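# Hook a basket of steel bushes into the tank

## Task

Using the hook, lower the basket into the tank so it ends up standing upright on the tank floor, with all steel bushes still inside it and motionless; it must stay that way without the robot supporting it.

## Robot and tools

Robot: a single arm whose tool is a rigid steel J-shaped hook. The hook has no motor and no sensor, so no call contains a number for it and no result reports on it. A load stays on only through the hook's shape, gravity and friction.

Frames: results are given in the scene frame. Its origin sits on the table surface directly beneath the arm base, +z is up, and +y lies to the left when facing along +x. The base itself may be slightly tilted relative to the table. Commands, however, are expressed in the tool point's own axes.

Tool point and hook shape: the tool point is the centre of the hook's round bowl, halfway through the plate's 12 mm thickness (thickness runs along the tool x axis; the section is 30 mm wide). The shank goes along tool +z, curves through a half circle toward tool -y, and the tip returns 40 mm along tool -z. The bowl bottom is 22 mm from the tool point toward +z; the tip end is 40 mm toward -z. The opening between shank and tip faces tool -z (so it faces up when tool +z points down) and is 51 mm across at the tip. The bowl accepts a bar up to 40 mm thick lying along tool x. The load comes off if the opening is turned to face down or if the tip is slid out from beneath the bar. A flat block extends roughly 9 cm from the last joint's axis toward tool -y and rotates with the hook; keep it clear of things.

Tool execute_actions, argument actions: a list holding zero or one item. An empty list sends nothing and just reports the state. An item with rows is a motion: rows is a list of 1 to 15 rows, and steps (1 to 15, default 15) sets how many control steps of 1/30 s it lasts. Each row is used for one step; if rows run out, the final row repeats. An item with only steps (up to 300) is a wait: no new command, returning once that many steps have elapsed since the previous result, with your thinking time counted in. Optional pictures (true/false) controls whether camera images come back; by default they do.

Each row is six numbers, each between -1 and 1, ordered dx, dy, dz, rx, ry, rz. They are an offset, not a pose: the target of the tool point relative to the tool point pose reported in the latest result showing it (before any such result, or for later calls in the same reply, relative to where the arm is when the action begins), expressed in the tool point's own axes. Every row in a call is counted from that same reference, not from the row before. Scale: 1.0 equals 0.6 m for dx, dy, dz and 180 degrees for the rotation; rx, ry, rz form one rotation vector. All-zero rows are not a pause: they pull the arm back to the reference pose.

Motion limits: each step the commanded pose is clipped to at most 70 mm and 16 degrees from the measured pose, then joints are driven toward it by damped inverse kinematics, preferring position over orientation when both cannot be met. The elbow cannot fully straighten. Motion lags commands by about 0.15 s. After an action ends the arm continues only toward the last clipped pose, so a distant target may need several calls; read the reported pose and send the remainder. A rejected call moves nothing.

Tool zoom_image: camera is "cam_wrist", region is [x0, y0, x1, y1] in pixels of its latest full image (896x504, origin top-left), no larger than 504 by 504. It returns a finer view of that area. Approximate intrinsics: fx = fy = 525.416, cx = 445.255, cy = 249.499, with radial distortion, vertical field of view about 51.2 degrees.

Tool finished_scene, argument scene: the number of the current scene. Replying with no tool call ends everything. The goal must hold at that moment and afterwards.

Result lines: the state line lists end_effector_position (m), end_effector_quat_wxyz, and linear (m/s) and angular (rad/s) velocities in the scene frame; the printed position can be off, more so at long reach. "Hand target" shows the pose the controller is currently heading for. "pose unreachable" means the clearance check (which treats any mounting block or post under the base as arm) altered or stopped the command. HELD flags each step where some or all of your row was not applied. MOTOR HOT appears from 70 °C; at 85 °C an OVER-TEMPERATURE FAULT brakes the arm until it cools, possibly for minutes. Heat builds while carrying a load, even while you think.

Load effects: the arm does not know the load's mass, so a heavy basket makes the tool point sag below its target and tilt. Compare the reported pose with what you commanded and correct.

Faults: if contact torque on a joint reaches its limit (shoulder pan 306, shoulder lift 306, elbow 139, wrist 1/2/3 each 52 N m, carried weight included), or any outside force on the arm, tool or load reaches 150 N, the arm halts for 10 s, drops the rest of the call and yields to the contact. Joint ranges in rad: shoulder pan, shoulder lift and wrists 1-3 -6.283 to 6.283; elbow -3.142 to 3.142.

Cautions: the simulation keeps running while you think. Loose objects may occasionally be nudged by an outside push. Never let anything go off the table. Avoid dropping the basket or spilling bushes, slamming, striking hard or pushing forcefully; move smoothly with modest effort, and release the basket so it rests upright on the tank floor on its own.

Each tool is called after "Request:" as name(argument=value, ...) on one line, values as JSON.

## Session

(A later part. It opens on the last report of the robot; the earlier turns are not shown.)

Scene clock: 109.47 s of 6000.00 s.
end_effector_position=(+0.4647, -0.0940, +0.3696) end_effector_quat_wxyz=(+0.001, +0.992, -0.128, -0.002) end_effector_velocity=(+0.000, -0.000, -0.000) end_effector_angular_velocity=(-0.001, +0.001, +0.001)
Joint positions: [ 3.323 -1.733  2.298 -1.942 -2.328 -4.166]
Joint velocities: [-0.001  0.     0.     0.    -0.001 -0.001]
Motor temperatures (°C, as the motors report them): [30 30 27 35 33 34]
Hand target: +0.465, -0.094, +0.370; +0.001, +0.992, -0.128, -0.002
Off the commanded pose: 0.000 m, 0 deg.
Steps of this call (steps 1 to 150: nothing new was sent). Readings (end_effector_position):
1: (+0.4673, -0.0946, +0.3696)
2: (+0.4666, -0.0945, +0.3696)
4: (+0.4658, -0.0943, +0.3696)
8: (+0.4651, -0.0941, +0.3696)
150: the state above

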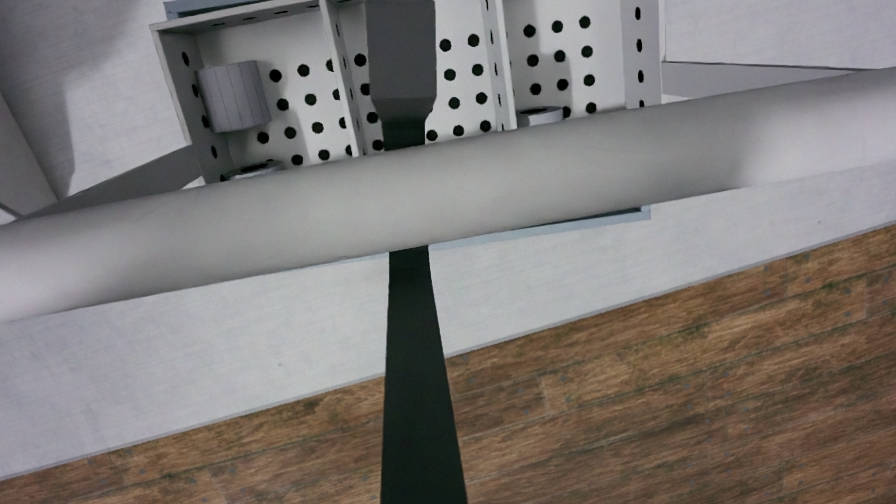

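Request:
execute_actions(actions=[{"rows":[[0.001,0,0.004,0,0,0.001],[0.002,0,0.008,0,0,0.002],[0.003,0,0.012,0,0,0.003],[0.003,0,0.016,0,0,0.004],[0.003,0,0.02,0,0,0.005],[0.003,0,0.024,0,0,0.005],[0.003,0,0.028,0,0,0.005],[0.003,0,0.032,0,0,0.005],[0.003,0,0.036,0,0,0.005],[0.003,0,0.04,0,0,0.005],[0.003,0,0.044,0,0,0.005],[0.003,0,0.048,0,0,0.005],[0.003,0,0.052,0,0,0.005],[0.003,0,0.056,0,0,0.005]]}], pictures=false)

Request:
execute_actions(actions=[{"steps":20}])

Scene clock: 113.40 s of 6000.00 s.
end_effector_position=(+0.4661, -0.0945, +0.3432) end_effector_quat_wxyz=(+0.001, +0.991, -0.135, -0.002) end_effector_velocity=(-0.001, -0.000, -0.062) end_effector_angular_velocity=(-0.002, +0.006, -0.003)
Joint positions: [ 3.285 -1.723  2.338 -2.025 -2.335 -4.201]
Joint velocities: [-0.087  0.026  0.093 -0.192 -0.014 -0.109]
Motor temperatures (°C, as the motors report them): [30 30 27 35 33 34]
Hand target: +0.466, -0.095, +0.336; +0.001, +0.991, -0.136, -0.002
Off the commanded pose: 0.007 m, 0 deg.
Steps of this call (steps 1 to 103: nothing new was sent; steps 104 to 118: all 15 steps of this action). Readings (end_effector_position):
104: (+0.4647, -0.0941, +0.3696)
105: (+0.4651, -0.0941, +0.3693)
107: (+0.4655, -0.0943, +0.3667)
111: (+0.4660, -0.0944, +0.3590)
118: the state above

Scene clock: 114.07 s of 6000.00 s.
end_effector_position=(+0.4661, -0.0946, +0.3363) end_effector_quat_wxyz=(+0.001, +0.991, -0.136, -0.002) end_effector_velocity=(-0.000, +0.001, +0.001) end_effector_angular_velocity=(+0.002, -0.001, +0.003)
Joint positions: [ 3.276 -1.72   2.349 -2.049 -2.336 -4.214]
Joint velocities: [ 0.002 -0.     0.    -0.     0.002 -0.002]
Motor temperatures (°C, as the motors report them): [30 30 27 35 33 34]
Hand target: +0.466, -0.095, +0.336; +0.001, +0.991, -0.136, -0.002
Off the commanded pose: 0.000 m, 0 deg.
Steps of this call (steps 1 to 20: nothing new was sent). Readings (end_effector_position):
1: (+0.4660, -0.0945, +0.3415)
2: (+0.4660, -0.0945, +0.3402)
4: (+0.4661, -0.0945, +0.3385)
8: (+0.4661, -0.0946, +0.3370)
20: the state above

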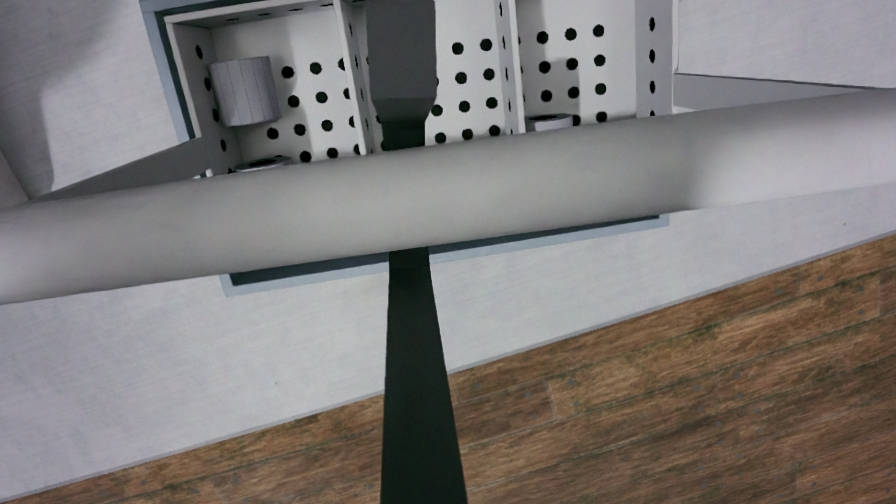

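Request:
execute_actions(actions=[{"rows":[[0,0,0.006,0,0,0],[0,0,0.012,0,0,0],[0,0,0.018,0,0,0],[0,0,0.024,0,0,0],[0,0,0.03,0,0,0],[0,0,0.036,0,0,0],[0,0,0.042,0,0,0],[0,0,0.048,0,0,0],[0,0,0.054,0,0,0],[0,0,0.06,0,0,0],[0,0,0.066,0,0,0],[0,0,0.072,0,0,0],[0,0,0.078,0,0,0],[0,0,0.084,0,0,0],[0,0,0.09,0,0,0]]}])

Scene clock: 118.50 s of 6000.00 s.
end_effector_position=(+0.4653, -0.0947, +0.2968) end_effector_quat_wxyz=(+0.002, +0.991, -0.136, -0.003) end_effector_velocity=(-0.002, +0.001, -0.104) end_effector_angular_velocity=(+0.001, +0.004, +0.000)
Joint positions: [ 3.219 -1.696  2.406 -2.181 -2.344 -4.289]
Joint velocities: [-0.151  0.079  0.146 -0.366 -0.013 -0.207]
Motor temperatures (°C, as the motors report them): [30 30 27 35 33 34]
Hand target: +0.465, -0.095, +0.283; +0.002, +0.991, -0.136, -0.003
Off the commanded pose: 0.015 m, 0 deg.
Steps of this call (steps 1 to 118: nothing new was sent; steps 119 to 133: all 15 steps of this action). Readings (end_effector_position):
119: (+0.4661, -0.0946, +0.3361)
120: (+0.4662, -0.0946, +0.3353)
122: (+0.4660, -0.0946, +0.3315)
126: (+0.4657, -0.0946, +0.3204)
133: the state above

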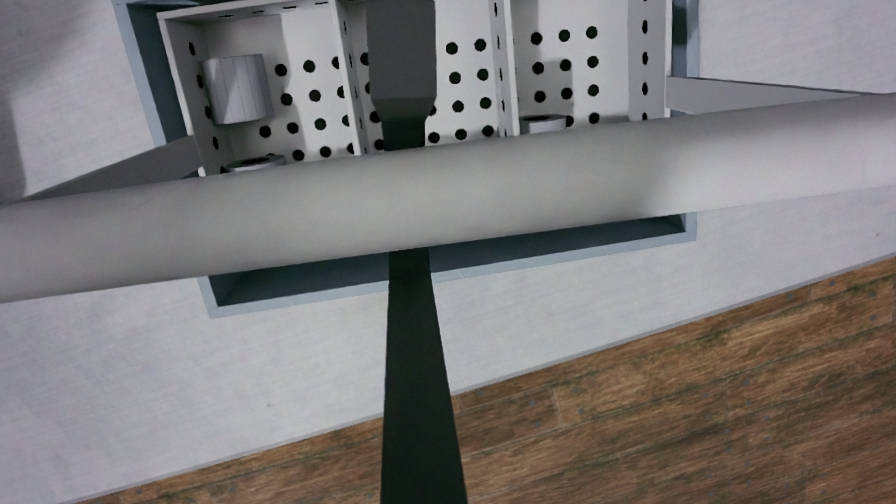

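Request:
execute_actions(actions=[{"rows":[[0,0,0.027,0,0,0],[0,0,0.03,0,0,0],[0,0,0.033,0,0,0],[0,0,0.036,0,0,0],[0,0,0.039,0,0,0],[0,0,0.042,0,0,0],[0,0,0.045,0,0,0],[0,0,0.048,0,0,0],[0,0,0.051,0,0,0],[0,0,0.054,0,0,0],[0,0,0.057,0,0,0],[0,0,0.06,0,0,0],[0,0,0.063,0,0,0],[0,0,0.066,0,0,0],[0,0,0.069,0,0,0]]}], pictures=false)

Request:
execute_actions(actions=[{"rows":[[0,0,0.015,0,0,0],[0,0,0.018,0,0,0],[0,0,0.021,0,0,0],[0,0,0.025,0,0,0],[0,0,0.035,0,0,0],[0,0,0.05,0,0,0],[0,0,0.065,0,0,0],[0,0,0.08,0,0,0],[0,0,0.095,0,0,0],[0,0,0.115,0,0,0]]}], pictures=false)

Request:
execute_actions(actions=[{"steps":12}])

Scene clock: 124.00 s of 6000.00 s.
end_effector_position=(+0.4650, -0.0948, +0.2627) end_effector_quat_wxyz=(+0.002, +0.991, -0.136, -0.003) end_effector_velocity=(-0.003, +0.002, -0.053) end_effector_angular_velocity=(+0.001, +0.003, +0.005)
Joint positions: [ 3.168 -1.666  2.452 -2.307 -2.348 -4.36 ]
Joint velocities: [-0.078  0.055  0.071 -0.197 -0.003 -0.11 ]
Motor temperatures (°C, as the motors report them): [30 30 27 35 33 34]
Hand target: +0.465, -0.095, +0.256; +0.002, +0.991, -0.136, -0.003
Off the commanded pose: 0.007 m, 0 deg.
Steps of this call (steps 1 to 150: nothing new was sent; steps 151 to 165: all 15 steps of this action). Readings (end_effector_position):
151: (+0.4649, -0.0948, +0.2831)
152: (+0.4651, -0.0949, +0.2825)
154: (+0.4650, -0.0948, +0.2804)
158: (+0.4650, -0.0948, +0.2746)
165: the state above

Scene clock: 124.50 s of 6000.00 s.
end_effector_position=(+0.4632, -0.0954, +0.2033) end_effector_quat_wxyz=(+0.003, +0.991, -0.136, -0.006) end_effector_velocity=(+0.006, +0.002, -0.073) end_effector_angular_velocity=(+0.010, -0.026, +0.005)
Joint positions: [ 3.077 -1.589  2.522 -2.536 -2.351 -4.481]
Joint velocities: [-0.117  0.126  0.084 -0.363  0.015 -0.195]
Motor temperatures (°C, as the motors report them): [30 30 27 35 33 34]
Hand target: +0.464, -0.095, +0.194; +0.003, +0.991, -0.136, -0.004
Off the commanded pose: 0.010 m, 0 deg.
Steps of this call (steps 1 to 15: all 15 steps of this action). Readings (end_effector_position):
1: (+0.4649, -0.0948, +0.2609)
2: (+0.4649, -0.0948, +0.2592)
4: (+0.4648, -0.0949, +0.2556)
8: (+0.4642, -0.0950, +0.2407)
15: the state above

Scene clock: 124.90 s of 6000.00 s.
end_effector_position=(+0.4639, -0.0952, +0.1947) end_effector_quat_wxyz=(+0.003, +0.991, -0.136, -0.004) end_effector_velocity=(-0.000, +0.000, -0.002) end_effector_angular_velocity=(-0.001, -0.001, +0.000)
Joint positions: [ 3.063 -1.574  2.532 -2.579 -2.349 -4.505]
Joint velocities: [-0.003  0.004  0.003 -0.012 -0.001 -0.005]
Motor temperatures (°C, as the motors report them): [30 30 27 35 33 34]
Hand target: +0.464, -0.095, +0.194; +0.003, +0.991, -0.136, -0.004
Off the commanded pose: 0.001 m, 0 deg.
Steps of this call (steps 1 to 12: nothing new was sent). Readings (end_effector_position):
1: (+0.4634, -0.0953, +0.2012)
2: (+0.4636, -0.0953, +0.1995)
4: (+0.4637, -0.0952, +0.1973)
8: (+0.4638, -0.0952, +0.1954)
12: the state above

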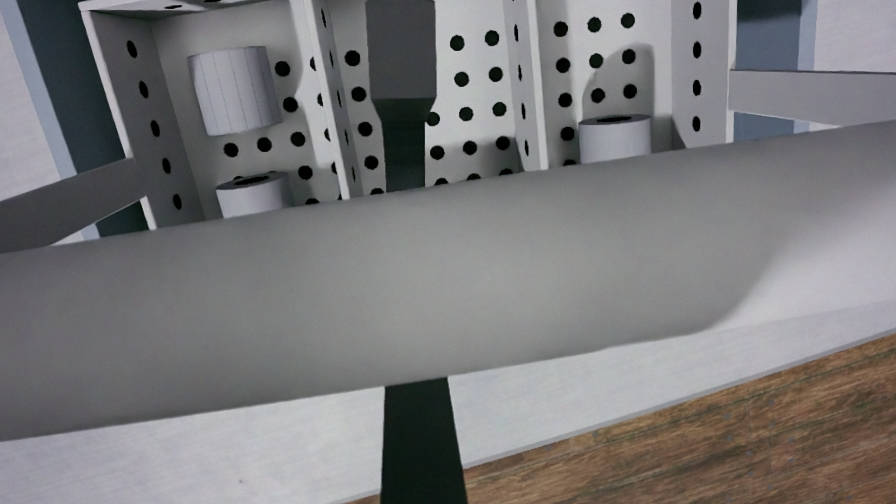

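Request:
execute_actions(actions=[{"rows":[[0,0.02,0,0,0,0],[0,0.04,0,0,0,0],[0,0.06,0,0,0,0],[0,0.08,0,0,0,0],[0,0.1,0,0,0,0],[0,0.12,0,0,0,0],[0,0.14,0,0,0,0],[0,0.155,0,0,0,0]]}])

Request:
execute_actions(actions=[{"steps":200}])

Scene clock: 128.47 s of 6000.00 s.
end_effector_position=(+0.4408, -0.1781, +0.1949) end_effector_quat_wxyz=(+0.004, +0.991, -0.137, -0.005) end_effector_velocity=(-0.017, -0.052, +0.001) end_effector_angular_velocity=(+0.016, -0.005, +0.010)
Joint positions: [ 2.919 -1.739  2.558 -2.577 -2.335 -4.701]
Joint velocities: [-0.106 -0.116  0.014  0.001  0.037 -0.156]
Motor temperatures (°C, as the motors report them): [30 30 27 35 33 34]
Hand target: +0.439, -0.184, +0.195; +0.003, +0.991, -0.136, -0.004
Off the commanded pose: 0.007 m, 0 deg.
Steps of this call (steps 1 to 92: nothing new was sent; steps 93 to 107: all 15 steps of this action). Readings (end_effector_position):
93: (+0.4638, -0.0956, +0.1944)
94: (+0.4629, -0.0986, +0.1944)
96: (+0.4599, -0.1101, +0.1944)
100: (+0.4507, -0.1442, +0.1942)
107: the state above

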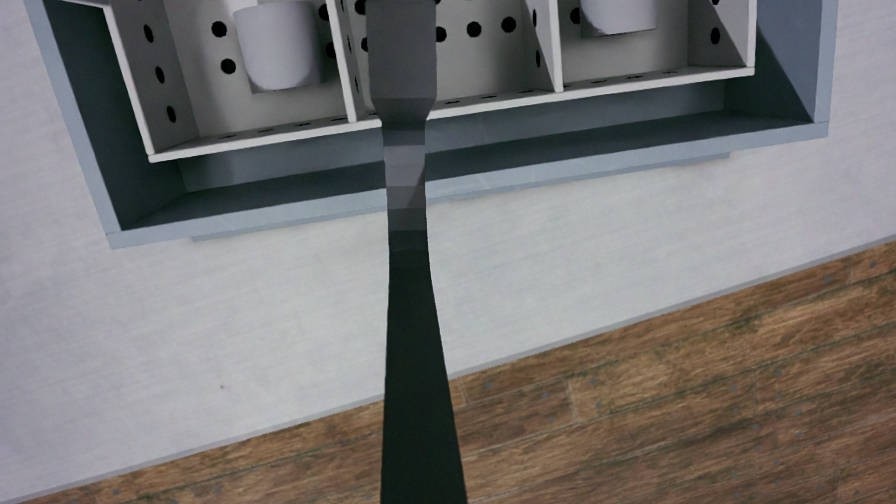

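Scene clock: 135.13 s of 6000.00 s.
end_effector_position=(+0.4388, -0.1845, +0.1952) end_effector_quat_wxyz=(+0.003, +0.991, -0.136, -0.004) end_effector_velocity=(-0.000, -0.000, -0.001) end_effector_angular_velocity=(+0.000, +0.002, -0.001)
Joint positions: [ 2.906 -1.753  2.56  -2.578 -2.331 -4.72 ]
Joint velocities: [-0.002  0.     0.     0.     0.     0.001]
Motor temperatures (°C, as the motors report them): [30 30 27 35 33 34]
Hand target: +0.439, -0.184, +0.195; +0.003, +0.991, -0.136, -0.004
Off the commanded pose: 0.000 m, 0 deg.
Steps of this call (steps 1 to 200: nothing new was sent). Readings (end_effector_position):
1: (+0.4402, -0.1797, +0.1950)
2: (+0.4399, -0.1808, +0.1950)
4: (+0.4394, -0.1824, +0.1951)
8: (+0.4390, -0.1838, +0.1952)
200: the state above

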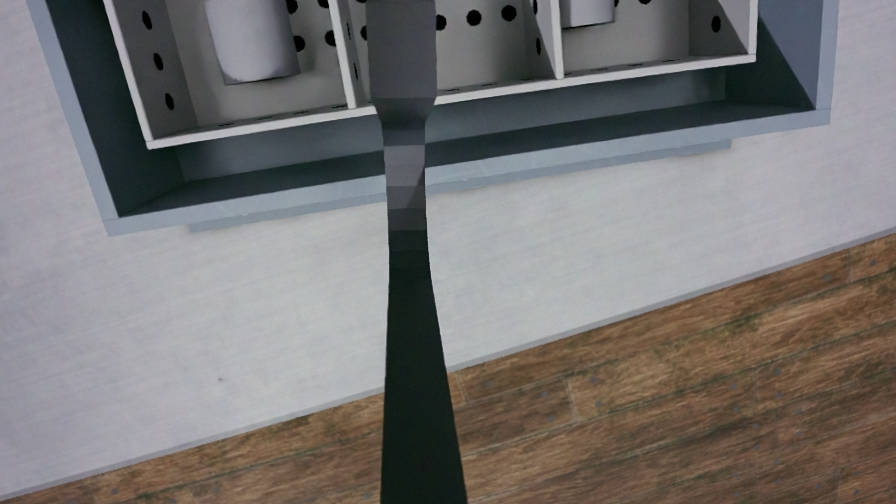

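Request:
execute_actions(actions=[{"steps":240}])

Scene clock: 143.13 s of 6000.00 s.
end_effector_position=(+0.4388, -0.1845, +0.1952) end_effector_quat_wxyz=(+0.003, +0.991, -0.136, -0.004) end_effector_velocity=(-0.000, -0.000, -0.000) end_effector_angular_velocity=(-0.001, +0.001, +0.000)
Joint positions: [ 2.906 -1.753  2.56  -2.578 -2.331 -4.72 ]
Joint velocities: [ 0.     0.001 -0.    -0.    -0.002  0.   ]
Motor temperatures (°C, as the motors report them): [30 30 27 35 33 34]
Hand target: +0.439, -0.184, +0.195; +0.003, +0.991, -0.136, -0.004
Off the commanded pose: 0.000 m, 0 deg.
Steps of this call (steps 1 to 90: nothing new was sent; then 5.00 s passed at rest). Readings (end_effector_position):
1: (+0.4388, -0.1845, +0.1952)
2: (+0.4388, -0.1845, +0.1952)
4: (+0.4388, -0.1845, +0.1952)
8: (+0.4388, -0.1845, +0.1952)
90: the state above

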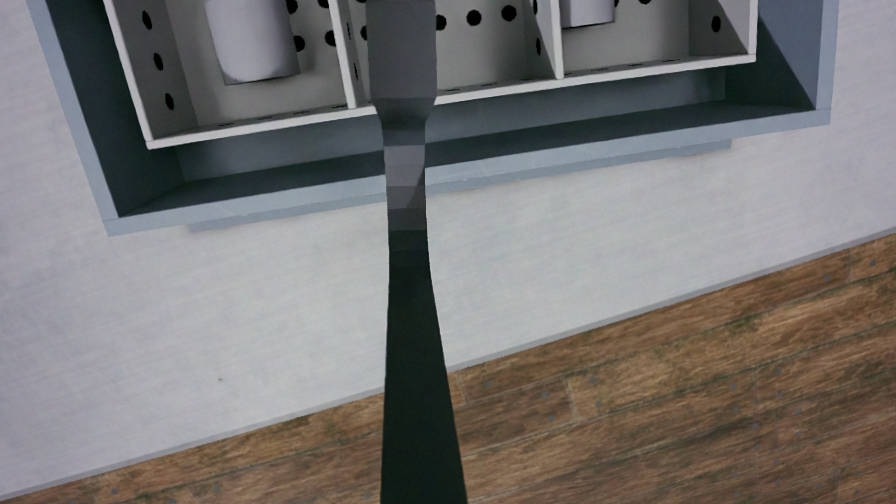

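Request:
finished_scene(scene=2)

The scene is finished: the task was done.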